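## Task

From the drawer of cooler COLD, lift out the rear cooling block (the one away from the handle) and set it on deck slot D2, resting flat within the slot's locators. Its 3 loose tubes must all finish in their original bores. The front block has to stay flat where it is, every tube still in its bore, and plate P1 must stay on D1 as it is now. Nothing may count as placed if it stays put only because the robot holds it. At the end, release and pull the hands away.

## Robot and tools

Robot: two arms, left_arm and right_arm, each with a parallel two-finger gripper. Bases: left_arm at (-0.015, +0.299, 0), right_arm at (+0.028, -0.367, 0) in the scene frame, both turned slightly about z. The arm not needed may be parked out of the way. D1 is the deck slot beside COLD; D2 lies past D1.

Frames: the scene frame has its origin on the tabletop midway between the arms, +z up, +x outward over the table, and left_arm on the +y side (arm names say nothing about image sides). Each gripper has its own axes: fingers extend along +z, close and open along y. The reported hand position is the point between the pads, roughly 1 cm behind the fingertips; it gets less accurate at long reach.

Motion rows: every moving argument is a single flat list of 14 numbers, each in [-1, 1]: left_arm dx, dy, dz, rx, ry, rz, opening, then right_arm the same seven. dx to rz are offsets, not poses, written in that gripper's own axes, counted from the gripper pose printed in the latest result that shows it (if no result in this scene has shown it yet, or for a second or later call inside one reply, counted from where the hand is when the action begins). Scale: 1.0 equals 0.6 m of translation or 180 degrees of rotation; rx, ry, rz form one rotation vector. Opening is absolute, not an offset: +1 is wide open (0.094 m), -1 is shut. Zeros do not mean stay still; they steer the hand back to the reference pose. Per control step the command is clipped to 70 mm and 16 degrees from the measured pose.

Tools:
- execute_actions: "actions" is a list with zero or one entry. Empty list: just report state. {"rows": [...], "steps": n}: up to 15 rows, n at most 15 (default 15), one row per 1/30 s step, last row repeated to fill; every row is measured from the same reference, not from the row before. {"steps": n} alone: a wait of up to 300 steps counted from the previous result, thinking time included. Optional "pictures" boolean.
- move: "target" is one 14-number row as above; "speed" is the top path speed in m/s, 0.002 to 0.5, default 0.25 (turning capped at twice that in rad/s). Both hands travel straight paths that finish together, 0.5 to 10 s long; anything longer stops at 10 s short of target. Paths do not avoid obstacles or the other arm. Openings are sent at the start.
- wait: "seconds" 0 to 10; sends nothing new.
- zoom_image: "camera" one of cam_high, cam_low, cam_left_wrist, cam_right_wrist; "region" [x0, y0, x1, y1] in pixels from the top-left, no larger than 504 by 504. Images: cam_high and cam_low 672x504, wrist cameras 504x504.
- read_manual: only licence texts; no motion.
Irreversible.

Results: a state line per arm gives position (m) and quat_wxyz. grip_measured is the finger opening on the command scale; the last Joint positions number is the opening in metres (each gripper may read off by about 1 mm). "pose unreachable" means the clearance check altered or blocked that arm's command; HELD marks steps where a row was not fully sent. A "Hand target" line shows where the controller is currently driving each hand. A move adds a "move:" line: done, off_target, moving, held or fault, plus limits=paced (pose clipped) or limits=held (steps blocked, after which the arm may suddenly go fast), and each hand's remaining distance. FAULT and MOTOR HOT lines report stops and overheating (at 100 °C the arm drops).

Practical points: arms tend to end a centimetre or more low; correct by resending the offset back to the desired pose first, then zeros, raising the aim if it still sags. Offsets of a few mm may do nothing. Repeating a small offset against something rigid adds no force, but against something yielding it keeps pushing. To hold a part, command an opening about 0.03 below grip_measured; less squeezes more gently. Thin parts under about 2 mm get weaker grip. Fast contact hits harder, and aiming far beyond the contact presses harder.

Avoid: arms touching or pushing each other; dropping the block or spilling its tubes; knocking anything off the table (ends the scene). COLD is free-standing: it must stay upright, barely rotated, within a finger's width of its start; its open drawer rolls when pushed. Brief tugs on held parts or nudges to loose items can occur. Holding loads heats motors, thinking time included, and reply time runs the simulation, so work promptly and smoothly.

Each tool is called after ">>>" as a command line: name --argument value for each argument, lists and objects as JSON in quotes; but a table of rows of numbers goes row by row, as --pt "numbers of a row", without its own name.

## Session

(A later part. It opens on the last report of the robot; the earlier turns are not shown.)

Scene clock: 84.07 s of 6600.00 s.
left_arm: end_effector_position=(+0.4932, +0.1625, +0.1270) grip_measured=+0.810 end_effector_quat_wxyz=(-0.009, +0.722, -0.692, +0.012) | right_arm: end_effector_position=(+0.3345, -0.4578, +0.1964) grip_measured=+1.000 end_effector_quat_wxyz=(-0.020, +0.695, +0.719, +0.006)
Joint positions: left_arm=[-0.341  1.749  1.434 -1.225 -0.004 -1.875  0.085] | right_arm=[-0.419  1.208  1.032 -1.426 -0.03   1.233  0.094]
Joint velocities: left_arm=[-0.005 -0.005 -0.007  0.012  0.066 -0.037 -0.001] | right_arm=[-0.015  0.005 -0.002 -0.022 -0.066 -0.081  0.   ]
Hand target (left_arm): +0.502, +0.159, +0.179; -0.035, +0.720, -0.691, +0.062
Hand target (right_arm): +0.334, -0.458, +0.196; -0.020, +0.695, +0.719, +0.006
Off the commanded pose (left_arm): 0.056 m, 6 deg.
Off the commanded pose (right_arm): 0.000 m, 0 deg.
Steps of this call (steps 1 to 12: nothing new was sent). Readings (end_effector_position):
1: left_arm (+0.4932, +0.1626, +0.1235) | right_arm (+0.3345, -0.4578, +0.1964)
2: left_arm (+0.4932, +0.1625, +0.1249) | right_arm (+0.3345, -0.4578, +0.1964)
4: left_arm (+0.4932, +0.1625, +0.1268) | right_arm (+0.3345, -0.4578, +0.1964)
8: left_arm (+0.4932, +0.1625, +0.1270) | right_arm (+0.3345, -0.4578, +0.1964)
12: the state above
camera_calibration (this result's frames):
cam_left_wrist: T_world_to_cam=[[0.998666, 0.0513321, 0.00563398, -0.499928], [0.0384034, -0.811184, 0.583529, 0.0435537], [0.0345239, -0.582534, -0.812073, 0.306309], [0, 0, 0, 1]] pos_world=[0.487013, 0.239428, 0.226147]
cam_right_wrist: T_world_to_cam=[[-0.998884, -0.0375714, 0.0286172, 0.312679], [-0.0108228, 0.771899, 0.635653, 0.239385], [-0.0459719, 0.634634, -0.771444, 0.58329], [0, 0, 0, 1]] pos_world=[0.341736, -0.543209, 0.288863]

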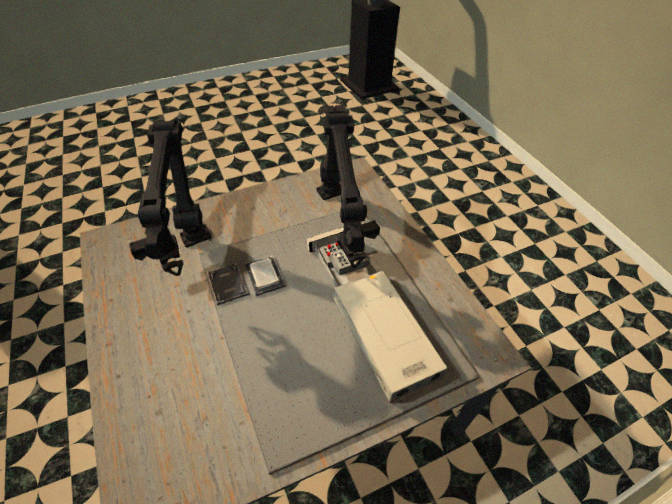

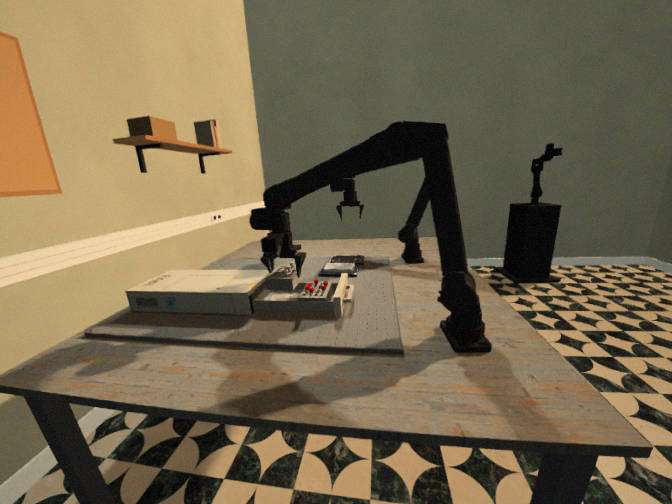

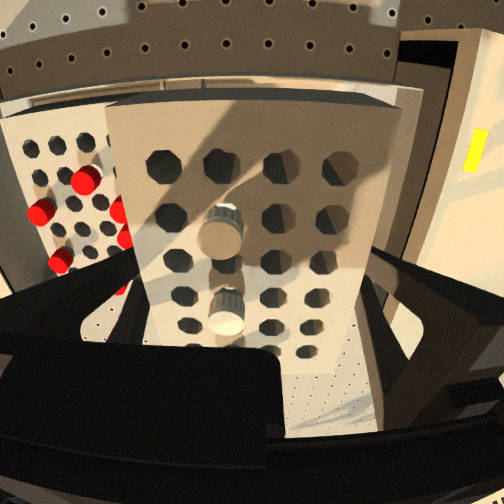

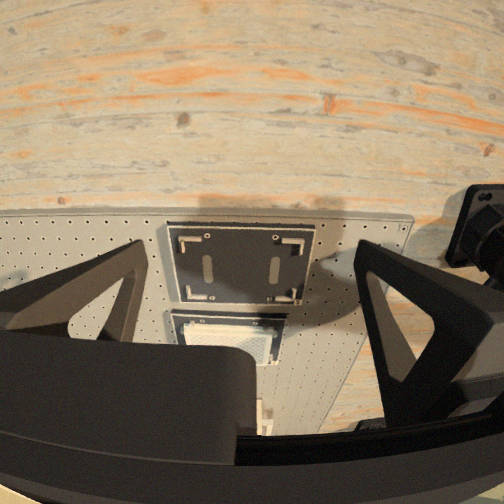

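>>> execute_actions --actions '[{"rows":[[0.001,-0.005,-0.109,0.032,0.010,0,0.765, 0,0,0,0,0,0,1],[0.001,-0.004,-0.110,0.032,0.010,0,0.765, 0,0,0,0,0,0,1],[0.001,-0.002,-0.113,0.031,0.010,0,0.765, 0,0,0,0,0,0,1],[0,0.001,-0.116,0.031,0.010,0,0.765, 0,0,0,0,0,0,1],[-0.001,0.004,-0.120,0.030,0.009,0,0.765, 0,0,0,0,0,0,1],[-0.002,0.007,-0.124,0.029,0.009,0,0.765, 0,0,0,0,0,0,1],[-0.003,0.010,-0.128,0.028,0.009,0,0.765, 0,0,0,0,0,0,1],[-0.004,0.014,-0.133,0.027,0.009,0,0.765, 0,0,0,0,0,0,1],[-0.005,0.018,-0.138,0.026,0.008,0,0.765, 0,0,0,0,0,0,1],[-0.007,0.022,-0.143,0.025,0.008,0,0.765, 0,0,0,0,0,0,1],[-0.008,0.026,-0.148,0.024,0.008,0,0.765, 0,0,0,0,0,0,1],[-0.009,0.030,-0.153,0.023,0.007,0,0.765, 0,0,0,0,0,0,1],[-0.010,0.034,-0.158,0.022,0.007,0,0.765, 0,0,0,0,0,0,1],[-0.012,0.038,-0.163,0.021,0.007,0,0.765, 0,0,0,0,0,0,1],[-0.013,0.042,-0.168,0.020,0.006,0,0.765, 0,0,0,0,0,0,1]],"steps":15}]' --pictures false

>>> execute_actions --actions '[{"steps":12}]' --pictures false

Scene clock: 95.47 s of 6600.00 s.
left_arm: end_effector_position=(+0.4669, +0.1696, +0.1644) grip_measured=+0.810 end_effector_quat_wxyz=(-0.003, +0.722, -0.692, +0.001) | right_arm: end_effector_position=(+0.3345, -0.4578, +0.1964) grip_measured=+1.000 end_effector_quat_wxyz=(-0.020, +0.695, +0.719, +0.006)
Joint positions: left_arm=[-0.341  1.67   1.431 -1.328 -0.004 -1.875  0.085] | right_arm=[-0.419  1.208  1.032 -1.426 -0.03   1.233  0.094]
Joint velocities: left_arm=[-0.005 -0.22  -0.002 -0.31  -0.022 -0.066  0.   ] | right_arm=[ 0.005  0.005  0.007 -0.002 -0.007 -0.022  0.   ]
Hand target (left_arm): +0.463, +0.170, +0.222; -0.025, +0.721, -0.691, +0.041
Hand target (right_arm): +0.334, -0.458, +0.196; -0.020, +0.695, +0.719, +0.006
Off the commanded pose (left_arm): 0.063 m, 5 deg.
Off the commanded pose (right_arm): 0.000 m, 0 deg.
Steps of this call (steps 1 to 90: nothing new was sent; then 7.90 s passed at rest; steps 91 to 105: all 15 steps of this action). Readings (end_effector_position):
91: left_arm (+0.4931, +0.1626, +0.1276) | right_arm (+0.3345, -0.4578, +0.1964)
92: left_arm (+0.4925, +0.1627, +0.1280) | right_arm (+0.3345, -0.4578, +0.1964)
94: left_arm (+0.4903, +0.1633, +0.1304) | right_arm (+0.3345, -0.4578, +0.1964)
98: left_arm (+0.4838, +0.1651, +0.1401) | right_arm (+0.3345, -0.4578, +0.1964)
105: the state above

Scene clock: 95.87 s of 6600.00 s.
left_arm: end_effector_position=(+0.4604, +0.1714, +0.1781) grip_measured=+0.810 end_effector_quat_wxyz=(-0.005, +0.722, -0.692, +0.004) | right_arm: end_effector_position=(+0.3345, -0.4578, +0.1964) grip_measured=+1.000 end_effector_quat_wxyz=(-0.020, +0.695, +0.719, +0.006)
Joint positions: left_arm=[-0.341  1.641  1.431 -1.35  -0.004 -1.875  0.085] | right_arm=[-0.419  1.208  1.032 -1.426 -0.03   1.233  0.094]
Joint velocities: left_arm=[-0.005 -0.005 -0.002 -0.012  0.081 -0.007  0.001] | right_arm=[-0.015 -0.015  0.002  0.002 -0.037 -0.066  0.   ]
Hand target (left_arm): +0.463, +0.170, +0.222; -0.025, +0.721, -0.691, +0.041
Hand target (right_arm): +0.334, -0.458, +0.196; -0.020, +0.695, +0.719, +0.006
Off the commanded pose (left_arm): 0.049 m, 5 deg.
Off the commanded pose (right_arm): 0.000 m, 0 deg.
Steps of this call (steps 1 to 12: nothing new was sent). Readings (end_effector_position):
1: left_arm (+0.4644, +0.1703, +0.1678) | right_arm (+0.3345, -0.4578, +0.1964)
2: left_arm (+0.4626, +0.1708, +0.1709) | right_arm (+0.3345, -0.4578, +0.1964)
4: left_arm (+0.4607, +0.1713, +0.1755) | right_arm (+0.3345, -0.4578, +0.1964)
8: left_arm (+0.4604, +0.1714, +0.1781) | right_arm (+0.3345, -0.4578, +0.1964)
12: the state above

>>> move --target '[0.361,0.566,-0.09,0.023,0.010,0.51,0.765, 0,0,0,0,0,0,1]' --speed 0.13

Scene clock: 108.70 s of 6600.00 s.
left_arm: end_effector_position=(+0.1243, -0.0387, +0.1843) grip_measured=+0.810 end_effector_quat_wxyz=(-0.001, -0.014, +1.000, +0.010) | right_arm: end_effector_position=(+0.3345, -0.4578, +0.1964) grip_measured=+1.000 end_effector_quat_wxyz=(-0.020, +0.695, +0.719, +0.006)
Joint positions: left_arm=[-1.259  1.33   1.107 -1.368 -0.006 -1.208  0.085] | right_arm=[-0.419  1.208  1.032 -1.426 -0.03   1.233  0.094]
Joint velocities: left_arm=[ 0.005  0.005 -0.017  0.002 -0.007  0.007 -0.001] | right_arm=[-0.005 -0.015 -0.002 -0.007  0.007 -0.022  0.   ]
Hand target (left_arm): +0.128, -0.048, +0.224; +0.019, -0.005, +0.999, -0.031
Hand target (right_arm): +0.334, -0.458, +0.196; -0.020, +0.695, +0.719, +0.006
Off the commanded pose (left_arm): 0.049 m, 5 deg.
Off the commanded pose (right_arm): 0.000 m, 0 deg.
After step 90, 3.33 s passed at rest.
move: off_target (left_arm)
camera_calibration (this result's frames):
cam_left_wrist: T_world_to_cam=[[0.0361942, -0.998308, -0.0455131, -0.0330227], [-0.812977, -0.0558994, 0.579607, -0.00315663], [-0.58117, 0.0160227, -0.813624, 0.348289], [0, 0, 0, 1]] pos_world=[0.201044, -0.0387238, 0.283703]
cam_right_wrist: T_world_to_cam=[[-0.998884, -0.0375714, 0.0286172, 0.312679], [-0.0108228, 0.771899, 0.635653, 0.239385], [-0.0459719, 0.634634, -0.771444, 0.58329], [0, 0, 0, 1]] pos_world=[0.341736, -0.543209, 0.288863]

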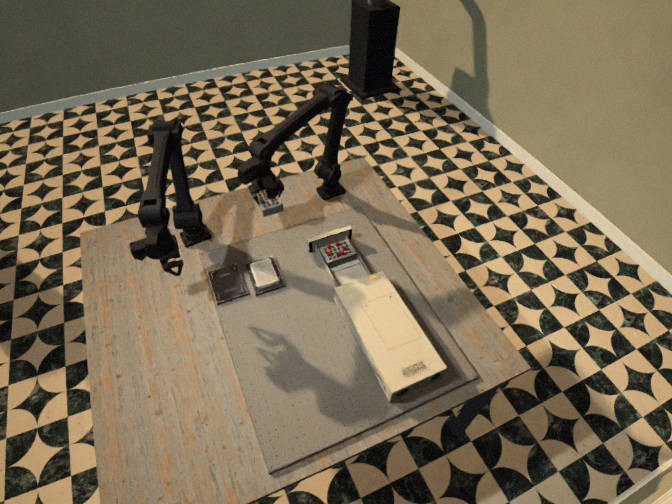

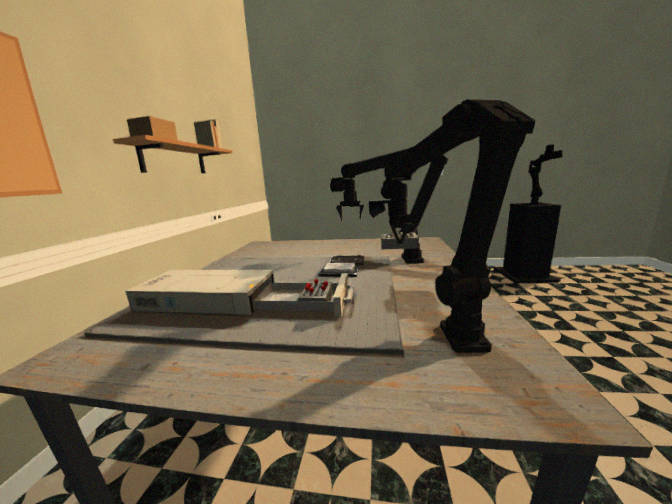

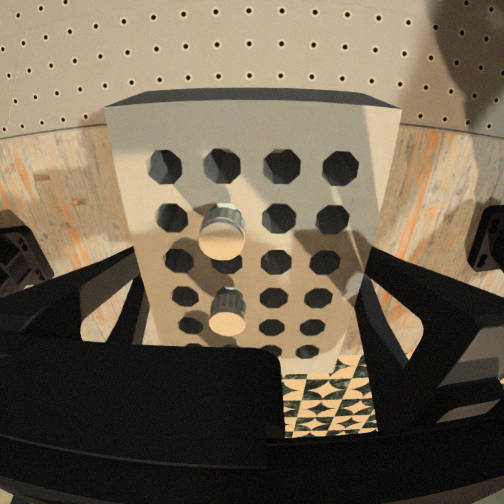

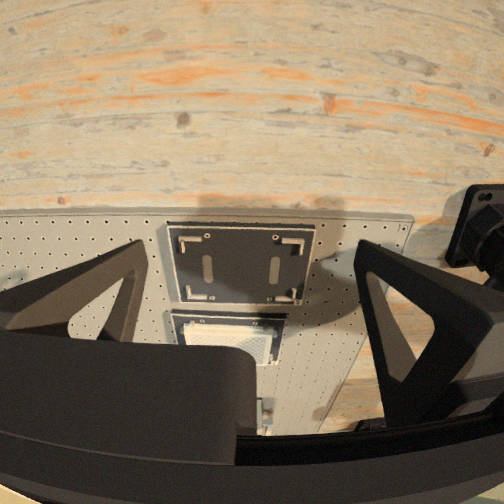

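>>> move --target '[0.083,-0.07,0.185,0.025,-0.005,0,0.765, 0,0,0,0,0,0,1]' --speed 0.07

Scene clock: 116.70 s of 6600.00 s.
left_arm: end_effector_position=(+0.0743, -0.0622, +0.0530) grip_measured=+0.810 end_effector_quat_wxyz=(-0.001, -0.008, +1.000, +0.008) | right_arm: end_effector_position=(+0.3345, -0.4578, +0.1964) grip_measured=+1.000 end_effector_quat_wxyz=(-0.020, +0.695, +0.719, +0.006)
Joint positions: left_arm=[-1.406  1.491  0.895 -0.99  -0.002 -1.344  0.085] | right_arm=[-0.419  1.208  1.032 -1.426 -0.03   1.233  0.094]
Joint velocities: left_arm=[-0.005  0.005  0.002  0.012  0.007 -0.022 -0.   ] | right_arm=[-0.015 -0.005 -0.007  0.017  0.051  0.022  0.   ]
Hand target (left_arm): +0.076, -0.078, +0.073; +0.006, -0.013, +0.999, -0.028
Hand target (right_arm): +0.334, -0.458, +0.196; -0.020, +0.695, +0.719, +0.006
Off the commanded pose (left_arm): 0.026 m, 4 deg.
Off the commanded pose (right_arm): 0.000 m, 0 deg.
After step 90, 2.83 s passed at rest.
move: off_target (left_arm)
camera_calibration (this result's frames):
cam_left_wrist: T_world_to_cam=[[0.0252086, -0.99889, -0.0398027, -0.0601788], [-0.81375, -0.0436306, 0.579575, 0.0317377], [-0.580668, 0.0177792, -0.813946, 0.212933], [0, 0, 0, 1]] pos_world=[0.150987, -0.062513, 0.152526]
cam_right_wrist: T_world_to_cam=[[-0.998884, -0.0375714, 0.0286172, 0.312679], [-0.0108228, 0.771899, 0.635653, 0.239385], [-0.0459719, 0.634634, -0.771444, 0.58329], [0, 0, 0, 1]] pos_world=[0.341736, -0.543209, 0.288863]

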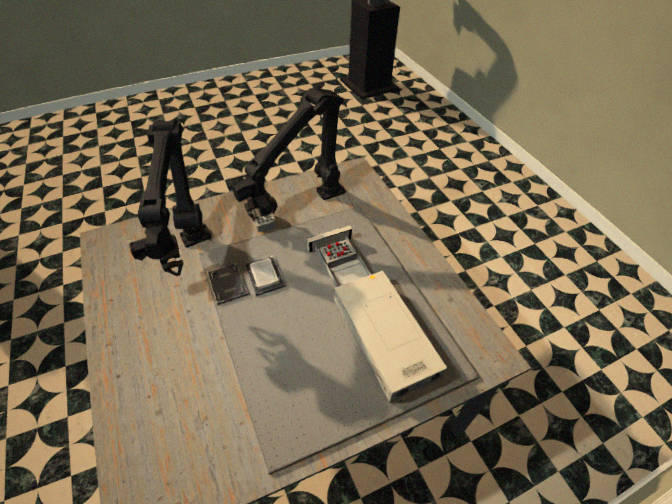

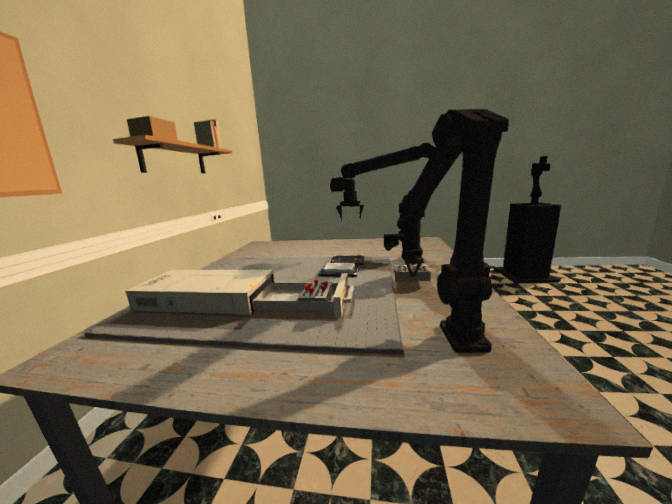

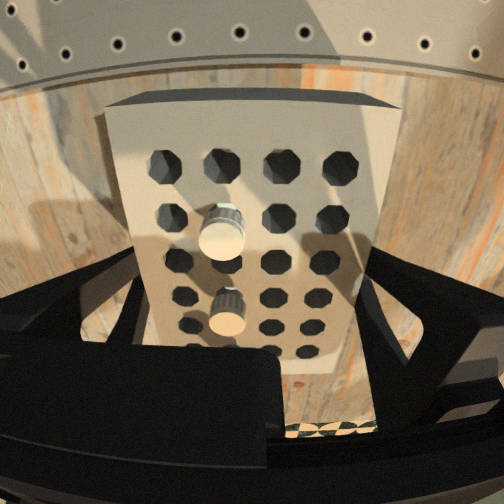

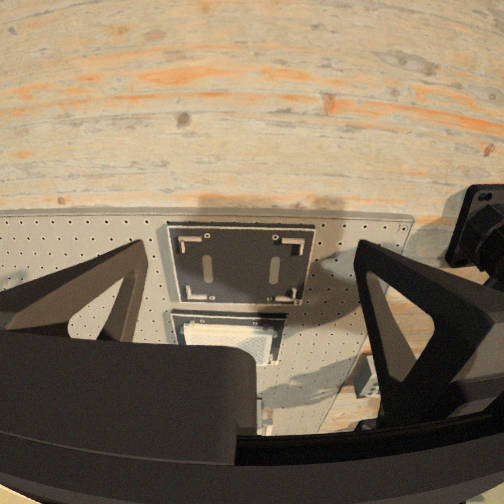

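>>> execute_actions --actions '[{"rows":[[-0.002,-0.028,-0.031,0.025,-0.004,0,0.765, 0,0,0,0,0,0,1],[-0.002,-0.029,-0.029,0.026,-0.004,0,0.765, 0,0,0,0,0,0,1],[-0.002,-0.03,-0.027,0.027,-0.004,0,0.765, 0,0,0,0,0,0,1],[-0.002,-0.03,-0.025,0.028,-0.004,0,0.765, 0,0,0,0,0,0,1],[-0.002,-0.03,-0.023,0.028,-0.004,0,0.765, 0,0,0,0,0,0,1],[-0.002,-0.03,-0.021,0.028,-0.004,0,0.765, 0,0,0,0,0,0,1],[-0.002,-0.03,-0.019,0.028,-0.004,0,0.765, 0,0,0,0,0,0,1],[-0.002,-0.03,-0.017,0.028,-0.004,0,0.765, 0,0,0,0,0,0,1],[-0.002,-0.03,-0.015,0.028,-0.004,0,0.765, 0,0,0,0,0,0,1],[-0.002,-0.03,-0.013,0.028,-0.004,0,0.765, 0,0,0,0,0,0,1],[-0.002,-0.03,-0.011,0.028,-0.004,0,0.765, 0,0,0,0,0,0,1],[-0.002,-0.03,-0.009,0.028,-0.004,0,0.765, 0,0,0,0,0,0,1],[-0.002,-0.03,-0.007,0.028,-0.004,0,0.765, 0,0,0,0,0,0,1],[-0.002,-0.03,-0.006,0.028,-0.004,0,0.765, 0,0,0,0,0,0,1],[-0.002,-0.03,-0.005,0.028,-0.004,0,0.765, 0,0,0,0,0,0,1]],"steps":15}]' --pictures false

>>> execute_actions --actions '[{"steps":10}]' --pictures false

>>> execute_actions --actions '[{"rows":[[-0.002,-0.026,-0.031,0.023,-0.004,0,0.765, 0,0,0,0,0,0,1],[-0.002,-0.026,-0.0295,0.023,-0.004,0,0.765, 0,0,0,0,0,0,1],[-0.002,-0.026,-0.028,0.023,-0.004,0,0.765, 0,0,0,0,0,0,1],[-0.002,-0.026,-0.0265,0.023,-0.004,0,0.765, 0,0,0,0,0,0,1],[-0.002,-0.026,-0.025,0.023,-0.004,0,0.765, 0,0,0,0,0,0,1],[-0.002,-0.026,-0.0235,0.023,-0.004,0,0.765, 0,0,0,0,0,0,1],[-0.002,-0.026,-0.022,0.023,-0.004,0,0.765, 0,0,0,0,0,0,1],[-0.002,-0.026,-0.0205,0.023,-0.004,0,0.765, 0,0,0,0,0,0,1],[-0.002,-0.026,-0.019,0.023,-0.004,0,0.765, 0,0,0,0,0,0,1],[-0.002,-0.026,-0.0175,0.023,-0.004,0,0.765, 0,0,0,0,0,0,1],[-0.002,-0.026,-0.016,0.023,-0.004,0,0.765, 0,0,0,0,0,0,1],[-0.002,-0.026,-0.0145,0.023,-0.004,0,0.765, 0,0,0,0,0,0,1],[-0.002,-0.026,-0.013,0.023,-0.004,0,0.765, 0,0,0,0,0,0,1],[-0.002,-0.026,-0.0115,0.023,-0.004,0,0.765, 0,0,0,0,0,0,1],[-0.002,-0.026,-0.010,0.023,-0.004,0,0.765, 0,0,0,0,0,0,1]],"steps":15}]' --pictures false

>>> execute_actions --actions '[{"steps":10}]' --pictures false

Scene clock: 131.53 s of 6600.00 s.
left_arm: end_effector_position=(+0.0741, -0.0644, +0.0398) grip_measured=+0.810 end_effector_quat_wxyz=(-0.000, -0.009, +1.000, -0.003) | right_arm: end_effector_position=(+0.3345, -0.4578, +0.1964) grip_measured=+1.000 end_effector_quat_wxyz=(-0.020, +0.695, +0.719, +0.006)
Joint positions: left_arm=[-1.406  1.507  0.871 -0.929  0.002 -1.345  0.085] | right_arm=[-0.419  1.208  1.032 -1.426 -0.03   1.233  0.094]
Joint velocities: left_arm=[ 0.005  0.063 -0.037  0.085 -0.022 -0.095 -0.   ] | right_arm=[ 0.005 -0.015  0.007 -0.007  0.007 -0.007  0.   ]
Hand target (left_arm): +0.075, -0.080, +0.056; +0.005, -0.008, +0.999, -0.036
Hand target (right_arm): +0.334, -0.458, +0.196; -0.020, +0.695, +0.719, +0.006
Off the commanded pose (left_arm): 0.023 m, 4 deg.
Off the commanded pose (right_arm): 0.000 m, 0 deg.
Steps of this call (steps 1 to 90: nothing new was sent; then 11.33 s passed at rest; steps 91 to 105: all 15 steps of this action). Readings (end_effector_position):
91: left_arm (+0.0743, -0.0625, +0.0530) | right_arm (+0.3345, -0.4578, +0.1964)
92: left_arm (+0.0742, -0.0630, +0.0527) | right_arm (+0.3345, -0.4578, +0.1964)
94: left_arm (+0.0742, -0.0645, +0.0517) | right_arm (+0.3345, -0.4578, +0.1964)
98: left_arm (+0.0744, -0.0657, +0.0486) | right_arm (+0.3345, -0.4578, +0.1964)
105: the state above

Scene clock: 131.87 s of 6600.00 s.
left_arm: end_effector_position=(+0.0738, -0.0634, +0.0364) grip_measured=+0.810 end_effector_quat_wxyz=(-0.001, -0.009, +1.000, -0.000) | right_arm: end_effector_position=(+0.3345, -0.4578, +0.1964) grip_measured=+1.000 end_effector_quat_wxyz=(-0.020, +0.695, +0.719, +0.006)
Joint positions: left_arm=[-1.406  1.514  0.867 -0.924  0.002 -1.345  0.085] | right_arm=[-0.419  1.208  1.032 -1.426 -0.03   1.233  0.094]
Joint velocities: left_arm=[-0.015 -0.015  0.002  0.022  0.037  0.037  0.   ] | right_arm=[-0.024 -0.015 -0.022  0.012 -0.007 -0.037  0.   ]
Hand target (left_arm): +0.075, -0.080, +0.056; +0.005, -0.008, +0.999, -0.036
Hand target (right_arm): +0.334, -0.458, +0.196; -0.020, +0.695, +0.719, +0.006
Off the commanded pose (left_arm): 0.026 m, 4 deg.
Off the commanded pose (right_arm): 0.000 m, 0 deg.
Steps of this call (steps 1 to 10: nothing new was sent). Readings (end_effector_position):
1: left_arm (+0.0740, -0.0642, +0.0386) | right_arm (+0.3345, -0.4578, +0.1964)
2: left_arm (+0.0739, -0.0638, +0.0377) | right_arm (+0.3345, -0.4578, +0.1964)
4: left_arm (+0.0738, -0.0632, +0.0366) | right_arm (+0.3345, -0.4578, +0.1964)
8: left_arm (+0.0738, -0.0632, +0.0364) | right_arm (+0.3345, -0.4578, +0.1964)
10: the state above

Scene clock: 132.37 s of 6600.00 s.
left_arm: end_effector_position=(+0.0736, -0.0634, +0.0315) grip_measured=+0.810 end_effector_quat_wxyz=(-0.000, -0.009, +1.000, -0.004) | right_arm: end_effector_position=(+0.3345, -0.4578, +0.1964) grip_measured=+1.000 end_effector_quat_wxyz=(-0.020, +0.695, +0.719, +0.006)
Joint positions: left_arm=[-1.407  1.518  0.856 -0.901  0.002 -1.346  0.085] | right_arm=[-0.419  1.208  1.032 -1.426 -0.03   1.233  0.094]
Joint velocities: left_arm=[-0.015 -0.015  0.007 -0.002  0.051  0.007  0.   ] | right_arm=[ 0.005 -0.005  0.002 -0.002  0.051 -0.037  0.   ]
Hand target (left_arm): +0.075, -0.079, +0.043; +0.005, -0.009, +0.999, -0.036
Hand target (right_arm): +0.334, -0.458, +0.196; -0.020, +0.695, +0.719, +0.006
Off the commanded pose (left_arm): 0.019 m, 4 deg.
Off the commanded pose (right_arm): 0.000 m, 0 deg.
Steps of this call (steps 1 to 15: all 15 steps of this action). Readings (end_effector_position):
1: left_arm (+0.0738, -0.0634, +0.0364) | right_arm (+0.3345, -0.4578, +0.1964)
2: left_arm (+0.0738, -0.0636, +0.0363) | right_arm (+0.3345, -0.4578, +0.1964)
4: left_arm (+0.0739, -0.0641, +0.0359) | right_arm (+0.3345, -0.4578, +0.1964)
8: left_arm (+0.0738, -0.0636, +0.0338) | right_arm (+0.3345, -0.4578, +0.1964)
15: the state above

Scene clock: 132.70 s of 6600.00 s.
left_arm: end_effector_position=(+0.0736, -0.0636, +0.0315) grip_measured=+0.810 end_effector_quat_wxyz=(-0.000, -0.009, +1.000, -0.004) | right_arm: end_effector_position=(+0.3345, -0.4578, +0.1964) grip_measured=+1.000 end_effector_quat_wxyz=(-0.020, +0.695, +0.719, +0.006)
Joint positions: left_arm=[-1.407  1.518  0.856 -0.9    0.002 -1.347  0.085] | right_arm=[-0.419  1.208  1.032 -1.426 -0.03   1.233  0.094]
Joint velocities: left_arm=[-0.005 -0.024 -0.007 -0.002  0.007  0.037  0.   ] | right_arm=[ 0.005 -0.005 -0.012 -0.012  0.037 -0.022  0.   ]
Hand target (left_arm): +0.075, -0.079, +0.043; +0.005, -0.009, +0.999, -0.036
Hand target (right_arm): +0.334, -0.458, +0.196; -0.020, +0.695, +0.719, +0.006
Off the commanded pose (left_arm): 0.019 m, 4 deg.
Off the commanded pose (right_arm): 0.000 m, 0 deg.
Steps of this call (steps 1 to 10: nothing new was sent). Readings (end_effector_position):
1: left_arm (+0.0736, -0.0634, +0.0315) | right_arm (+0.3345, -0.4578, +0.1964)
2: left_arm (+0.0736, -0.0636, +0.0315) | right_arm (+0.3345, -0.4578, +0.1964)
4: left_arm (+0.0736, -0.0636, +0.0315) | right_arm (+0.3345, -0.4578, +0.1964)
8: left_arm (+0.0736, -0.0636, +0.0315) | right_arm (+0.3345, -0.4578, +0.1964)
10: the state above

>>> move --target '[0,0,0,0,0,0,1, 0,0,0,0,0,0,1]' --speed 0.02

>>> move --target '[-0.003,-0.012,-0.105,0.034,-0.008,0,1, 0,0,0,0,0,0,1]' --speed 0.05

Scene clock: 138.33 s of 6600.00 s.
left_arm: end_effector_position=(+0.0735, -0.0630, +0.0310) grip_measured=+1.000 end_effector_quat_wxyz=(-0.000, -0.009, +1.000, -0.004) | right_arm: end_effector_position=(+0.3345, -0.4578, +0.1964) grip_measured=+1.000 end_effector_quat_wxyz=(-0.020, +0.695, +0.719, +0.006)
Joint positions: left_arm=[-1.407  1.518  0.855 -0.9    0.002 -1.347  0.094] | right_arm=[-0.419  1.208  1.032 -1.426 -0.03   1.233  0.094]
Joint velocities: left_arm=[-0.005  0.005 -0.002 -0.017 -0.007 -0.007  0.   ] | right_arm=[-0.015 -0.005 -0.012 -0.007 -0.051 -0.051  0.   ]
Hand target (left_arm): +0.074, -0.064, +0.032; -0.000, -0.009, +1.000, -0.005
Hand target (right_arm): +0.334, -0.458, +0.196; -0.020, +0.695, +0.719, +0.006
Off the commanded pose (left_arm): 0.001 m, 0 deg.
Off the commanded pose (right_arm): 0.000 m, 0 deg.
After step 90, 1.93 s passed at rest.
move: done
camera_calibration (this result's frames):
cam_left_wrist: T_world_to_cam=[[0.027912, -0.999463, -0.0171408, -0.0627931], [-0.81395, -0.0326784, 0.580015, 0.0444888], [-0.580264, -0.00223762, -0.814425, 0.19327], [0, 0, 0, 1]] pos_world=[0.150112, -0.0608731, 0.130523]
cam_right_wrist: T_world_to_cam=[[-0.998884, -0.0375714, 0.0286172, 0.312679], [-0.0108228, 0.771899, 0.635653, 0.239385], [-0.0459719, 0.634634, -0.771444, 0.58329], [0, 0, 0, 1]] pos_world=[0.341736, -0.543209, 0.288863]

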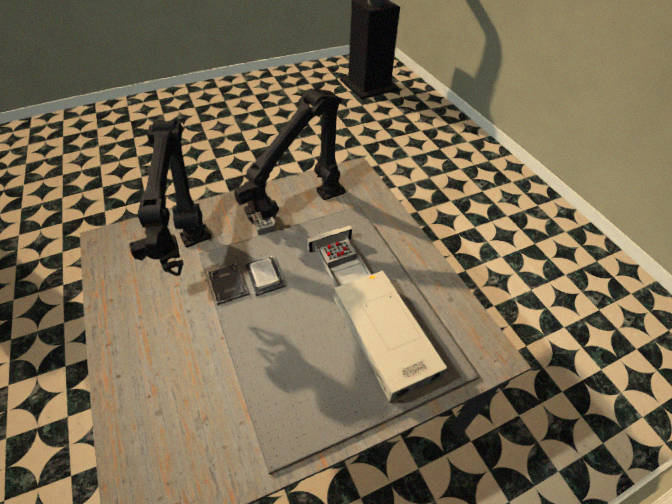

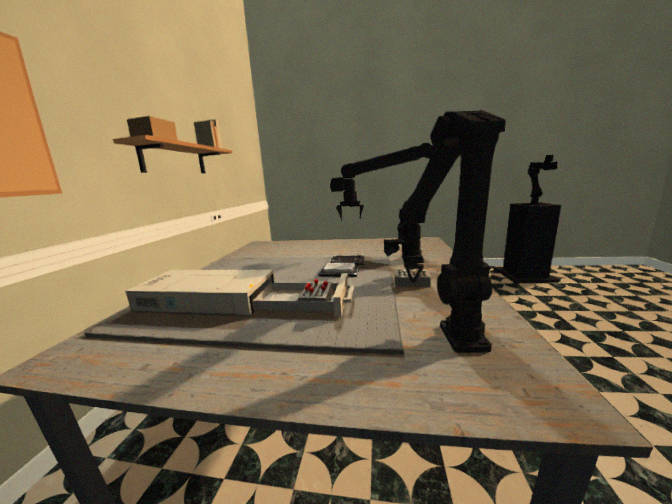

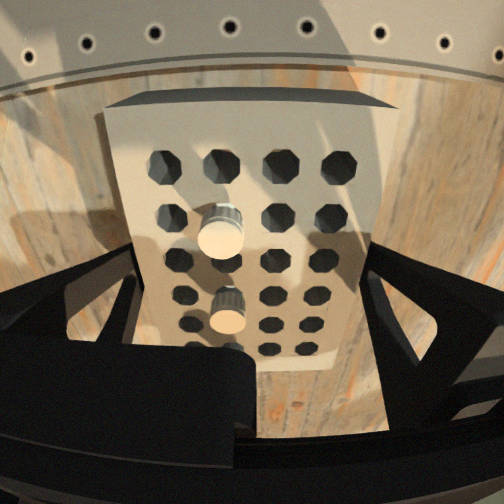

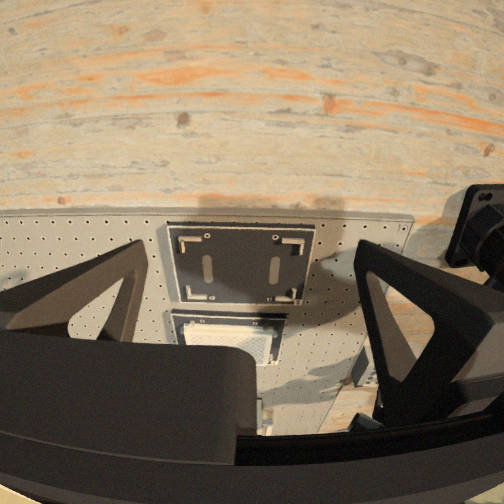

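Scene clock: 139.90 s of 6600.00 s.
left_arm: end_effector_position=(+0.0728, -0.0601, +0.0781) grip_measured=+1.000 end_effector_quat_wxyz=(+0.009, -0.009, +0.999, -0.044) | right_arm: end_effector_position=(+0.3345, -0.4578, +0.1964) grip_measured=+1.000 end_effector_quat_wxyz=(-0.020, +0.695, +0.719, +0.006)
Joint positions: left_arm=[-1.407  1.382  0.855 -0.954  0.002 -1.347  0.094] | right_arm=[-0.419  1.208  1.032 -1.426 -0.03   1.233  0.094]
Joint velocities: left_arm=[-0.015 -0.005 -0.002 -0.002  0.037 -0.051  0.   ] | right_arm=[-0.015 -0.015  0.007  0.012 -0.007 -0.051  0.   ]
Hand target (left_arm): +0.075, -0.069, +0.093; +0.012, -0.009, +0.998, -0.057
Hand target (right_arm): +0.334, -0.458, +0.196; -0.020, +0.695, +0.719, +0.006
Off the commanded pose (left_arm): 0.019 m, 2 deg.
Off the commanded pose (right_arm): 0.000 m, 0 deg.
move: off_target (left_arm)
camera_calibration (this result's frames):
cam_left_wrist: T_world_to_cam=[[0.0274543, -0.997616, 0.0633187, -0.0652535], [-0.825292, 0.0131202, 0.564553, 0.0214736], [-0.564038, -0.0677558, -0.822964, 0.226774], [0, 0, 0, 1]] pos_world=[0.147422, -0.0500144, 0.178636]
cam_right_wrist: T_world_to_cam=[[-0.998884, -0.0375714, 0.0286172, 0.312679], [-0.0108228, 0.771899, 0.635653, 0.239385], [-0.0459719, 0.634634, -0.771444, 0.58329], [0, 0, 0, 1]] pos_world=[0.341736, -0.543209, 0.288863]

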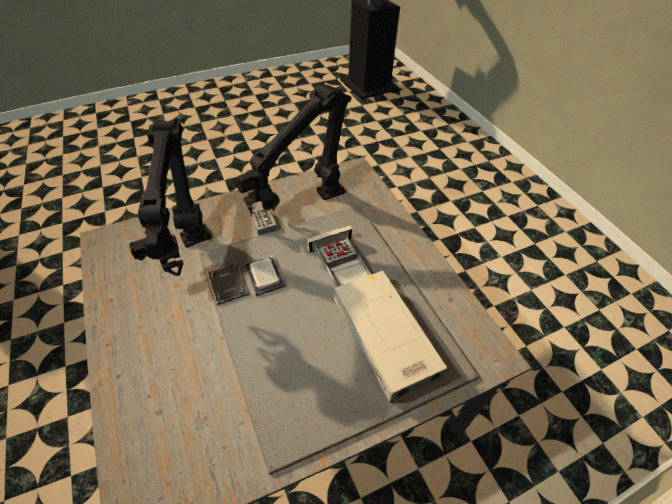

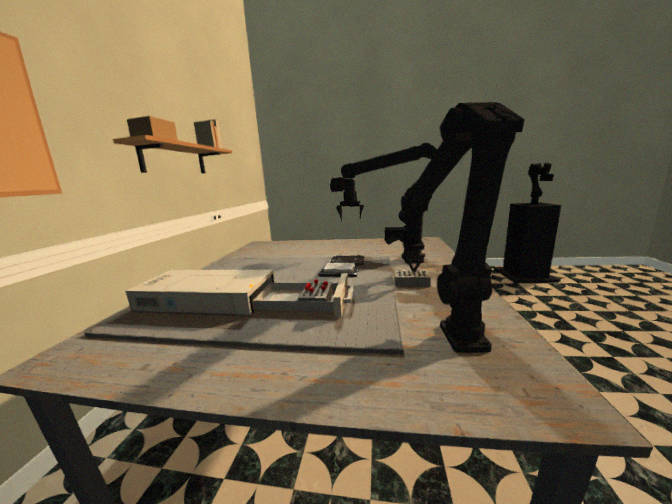

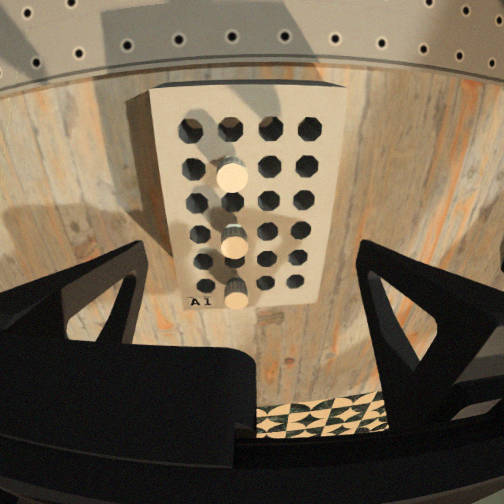

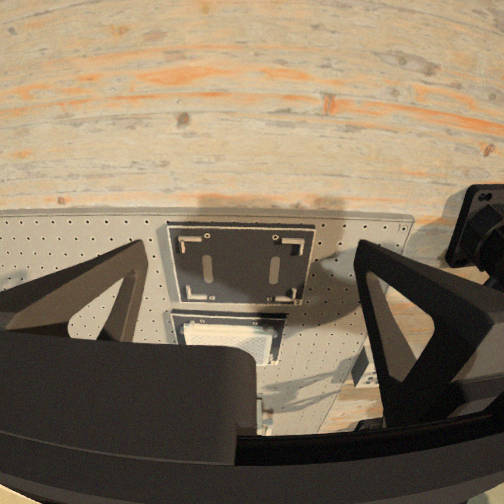

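>>> move --target '[-0.497,0.398,-0.312,-0.028,0,0,1, 0.68,-0.415,0.14,0.004,-0.014,-0.495,1]' --speed 0.25

Scene clock: 150.63 s of 6600.00 s.
left_arm: end_effector_position=(+0.3479, +0.1933, +0.2278) grip_measured=+1.000 end_effector_quat_wxyz=(-0.010, -0.018, +1.000, +0.004) | right_arm: end_effector_position=(+0.0793, -0.0813, +0.1073) grip_measured=+1.000 end_effector_quat_wxyz=(+0.006, +0.002, +0.999, -0.044)
Joint positions: left_arm=[-0.361  1.346  1.238 -1.484 -0.002 -0.318  0.094] | right_arm=[ 1.296  1.242  0.813 -1.228  0.026  1.416  0.094]
Joint velocities: left_arm=[-0.005 -0.024  0.007 -0.002  0.081  0.022  0.   ] | right_arm=[-0.015  0.005  0.007 -0.002  0.037 -0.007  0.   ]
Hand target (left_arm): +0.362, +0.190, +0.249; +0.010, -0.010, +1.000, -0.001
Hand target (right_arm): +0.081, -0.064, +0.118; +0.011, -0.010, +1.000, -0.025
Off the commanded pose (left_arm): 0.027 m, 2 deg.
Off the commanded pose (right_arm): 0.037 m, 5 deg.
After step 90, 4.13 s passed at rest.
move: off_target (left_arm, right_arm)
camera_calibration (this result's frames):
cam_left_wrist: T_world_to_cam=[[0.0444952, -0.998467, -0.0329315, 0.18669], [-0.801925, -0.0553562, 0.594855, 0.158949], [-0.595766, -0.0000595759, -0.803158, 0.515812], [0, 0, 0, 1]] pos_world=[0.426462, 0.195233, 0.325875]
cam_right_wrist: T_world_to_cam=[[-0.00215314, -0.99518, 0.0980434, -0.0898025], [-0.802772, 0.060182, 0.593242, 0.0121257], [-0.596283, -0.0774292, -0.799032, 0.252548], [0, 0, 0, 1]] pos_world=[0.160131, -0.0705448, 0.203405]

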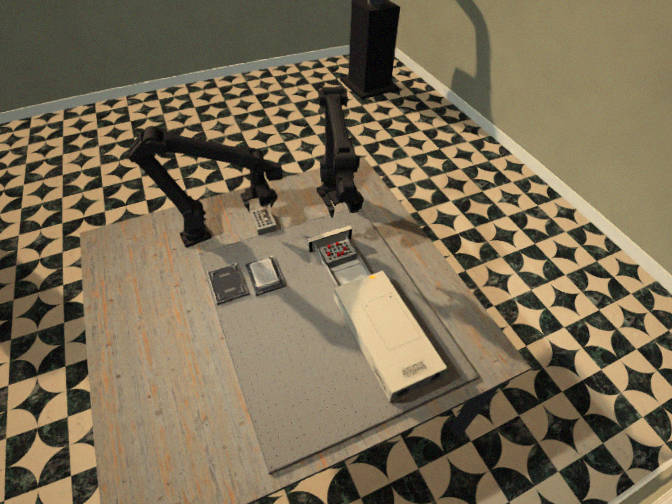

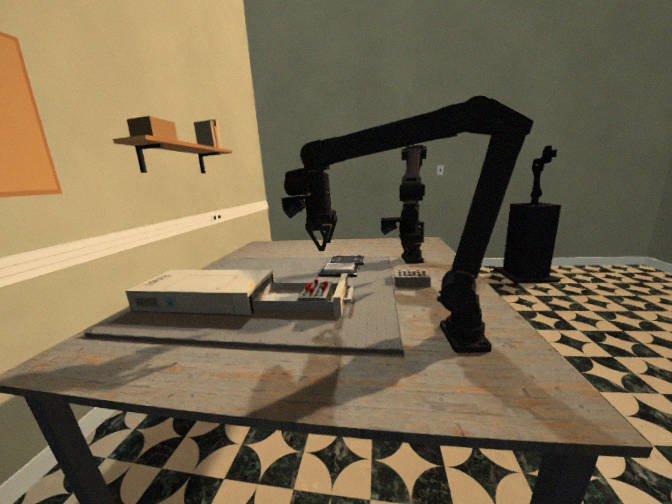

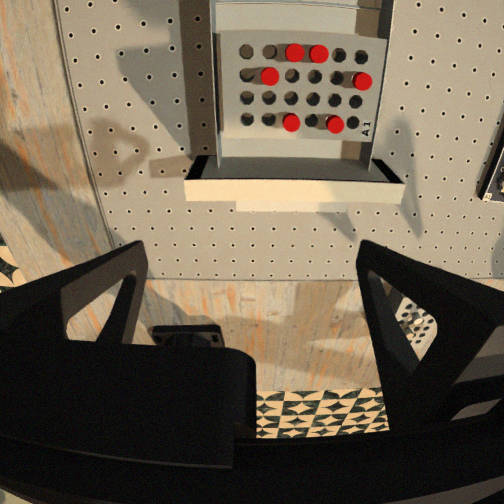

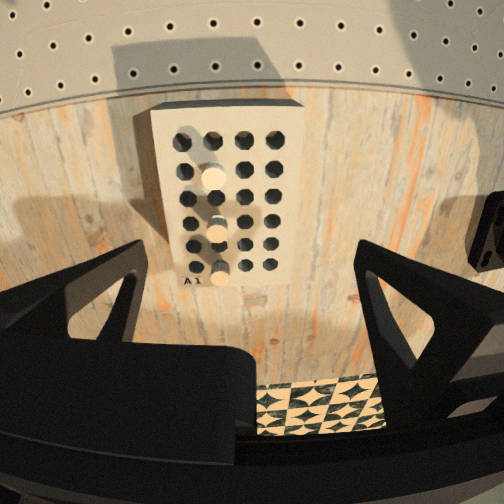

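>>> execute_actions --actions '[]'

Scene clock: 166.87 s of 6600.00 s.
left_arm: end_effector_position=(+0.3479, +0.1933, +0.2278) grip_measured=+1.000 end_effector_quat_wxyz=(-0.010, -0.016, +1.000, +0.004) | right_arm: end_effector_position=(+0.0793, -0.0813, +0.1073) grip_measured=+1.000 end_effector_quat_wxyz=(+0.006, +0.001, +0.999, -0.044)
Joint positions: left_arm=[-0.361  1.346  1.238 -1.484 -0.002 -0.315  0.094] | right_arm=[ 1.296  1.242  0.813 -1.228  0.026  1.415  0.094]
Joint velocities: left_arm=[-0.005  0.005 -0.007  0.022  0.037 -0.007  0.   ] | right_arm=[-0.015 -0.005 -0.012  0.007  0.022 -0.066  0.   ]
Hand target (left_arm): +0.362, +0.190, +0.249; +0.010, -0.010, +1.000, -0.001
Hand target (right_arm): +0.081, -0.064, +0.118; +0.011, -0.010, +1.000, -0.025
Off the commanded pose (left_arm): 0.027 m, 2 deg.
Off the commanded pose (right_arm): 0.037 m, 5 deg.
Steps of this call (steps 1 to 90: nothing new was sent; then 13.23 s passed at rest). Readings (end_effector_position):
1: left_arm (+0.3479, +0.1933, +0.2278) | right_arm (+0.0793, -0.0813, +0.1073)
2: left_arm (+0.3479, +0.1933, +0.2278) | right_arm (+0.0793, -0.0813, +0.1073)
4: left_arm (+0.3479, +0.1933, +0.2278) | right_arm (+0.0793, -0.0813, +0.1073)
8: left_arm (+0.3479, +0.1933, +0.2278) | right_arm (+0.0793, -0.0813, +0.1073)
90: the state above
camera_calibration (this result's frames):
cam_left_wrist: T_world_to_cam=[[0.0414478, -0.9986, -0.0328718, 0.187763], [-0.802076, -0.052873, 0.594877, 0.158517], [-0.595782, 0.00170936, -0.803145, 0.515473], [0, 0, 0, 1]] pos_world=[0.42647, 0.195, 0.325873]
cam_right_wrist: T_world_to_cam=[[-0.00139028, -0.99518, 0.0980529, -0.089864], [-0.802777, 0.0595776, 0.593296, 0.0120712], [-0.596278, -0.0778898, -0.798991, 0.252506], [0, 0, 0, 1]] pos_world=[0.160129, -0.0704825, 0.203399]

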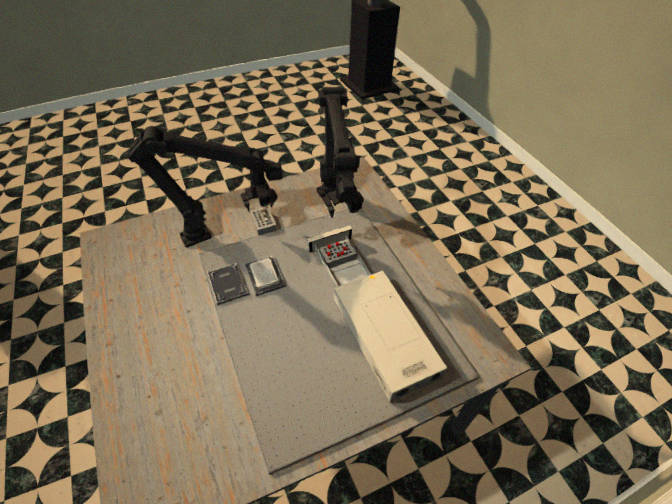

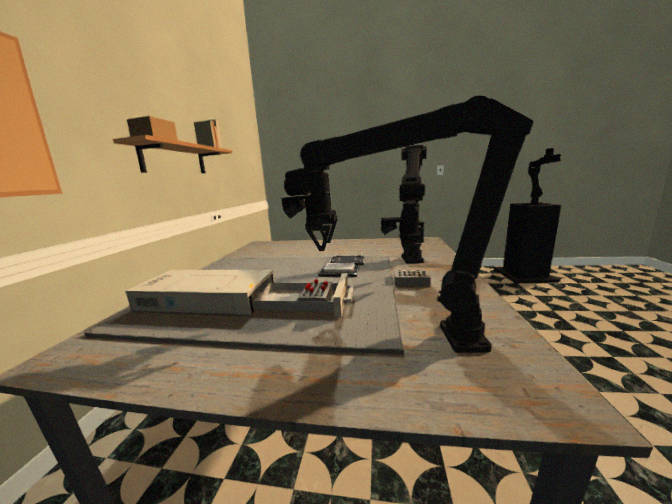

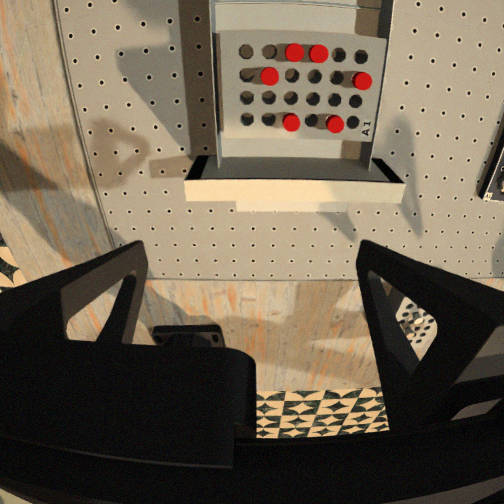

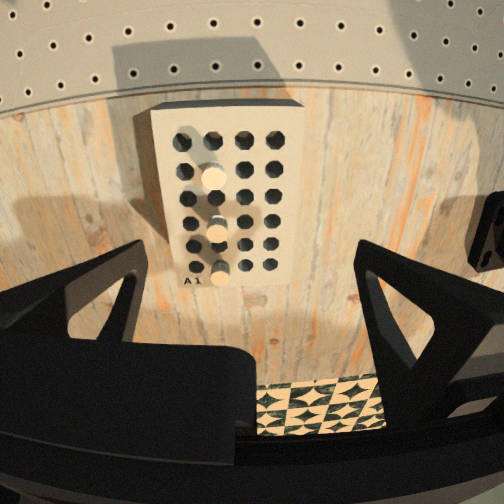

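>>> move --target '[0,0,0,0,0,0,1, 0.012,0.03,0.02,-0.045,0,0,1]' --speed 0.08

Scene clock: 170.80 s of 6600.00 s.
left_arm: end_effector_position=(+0.3479, +0.1933, +0.2278) grip_measured=+1.000 end_effector_quat_wxyz=(-0.010, -0.016, +1.000, +0.004) | right_arm: end_effector_position=(+0.0780, -0.0650, +0.0936) grip_measured=+1.000 end_effector_quat_wxyz=(+0.009, -0.000, +1.000, +0.020)
Joint positions: left_arm=[-0.361  1.346  1.238 -1.484 -0.002 -0.315  0.094] | right_arm=[ 1.3    1.214  0.753 -1.067  0.012  1.415  0.094]
Joint velocities: left_arm=[-0.015 -0.005  0.007 -0.022  0.066 -0.081  0.   ] | right_arm=[ 0.005 -0.005  0.012  0.007 -0.037 -0.022  0.   ]
Hand target (left_arm): +0.348, +0.193, +0.228; -0.010, -0.016, +1.000, +0.004
Hand target (right_arm): +0.073, -0.064, +0.093; +0.008, +0.001, +1.000, +0.026
Off the commanded pose (left_arm): 0.000 m, 0 deg.
Off the commanded pose (right_arm): 0.006 m, 1 deg.
move: done
camera_calibration (this result's frames):
cam_left_wrist: T_world_to_cam=[[0.0414478, -0.9986, -0.0328718, 0.187763], [-0.802076, -0.052873, 0.594877, 0.158517], [-0.595782, 0.00170936, -0.803145, 0.515473], [0, 0, 0, 1]] pos_world=[0.42647, 0.195, 0.325873]
cam_right_wrist: T_world_to_cam=[[0.00266701, -0.999517, -0.0309619, -0.0608895], [-0.806519, -0.0204549, 0.590855, 0.0135109], [-0.591203, 0.0233956, -0.806184, 0.248963], [0, 0, 0, 1]] pos_world=[0.158247, -0.0664083, 0.190842]

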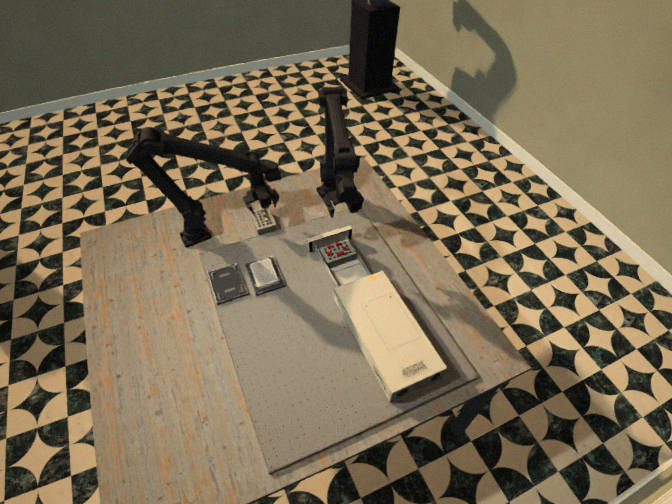

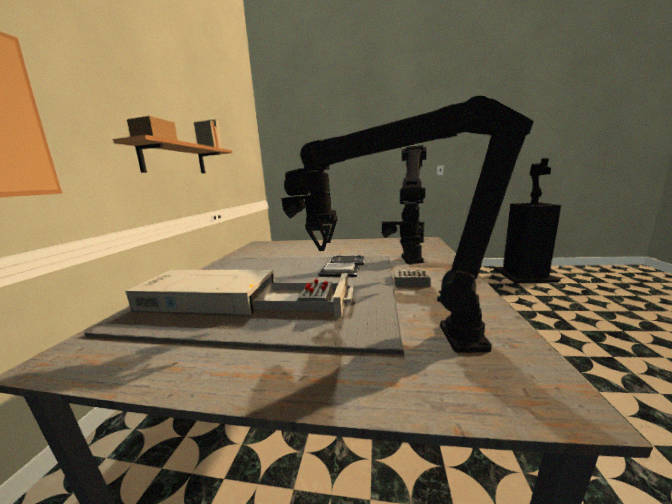

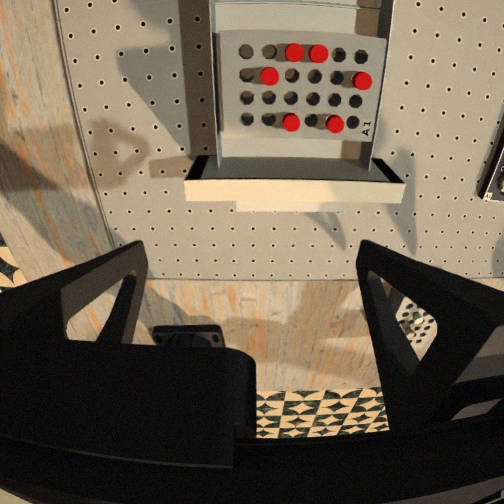

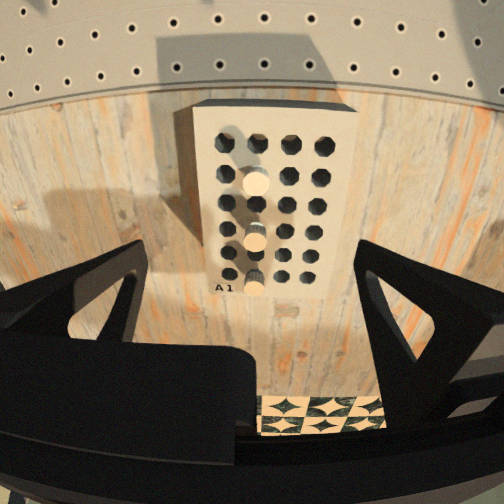

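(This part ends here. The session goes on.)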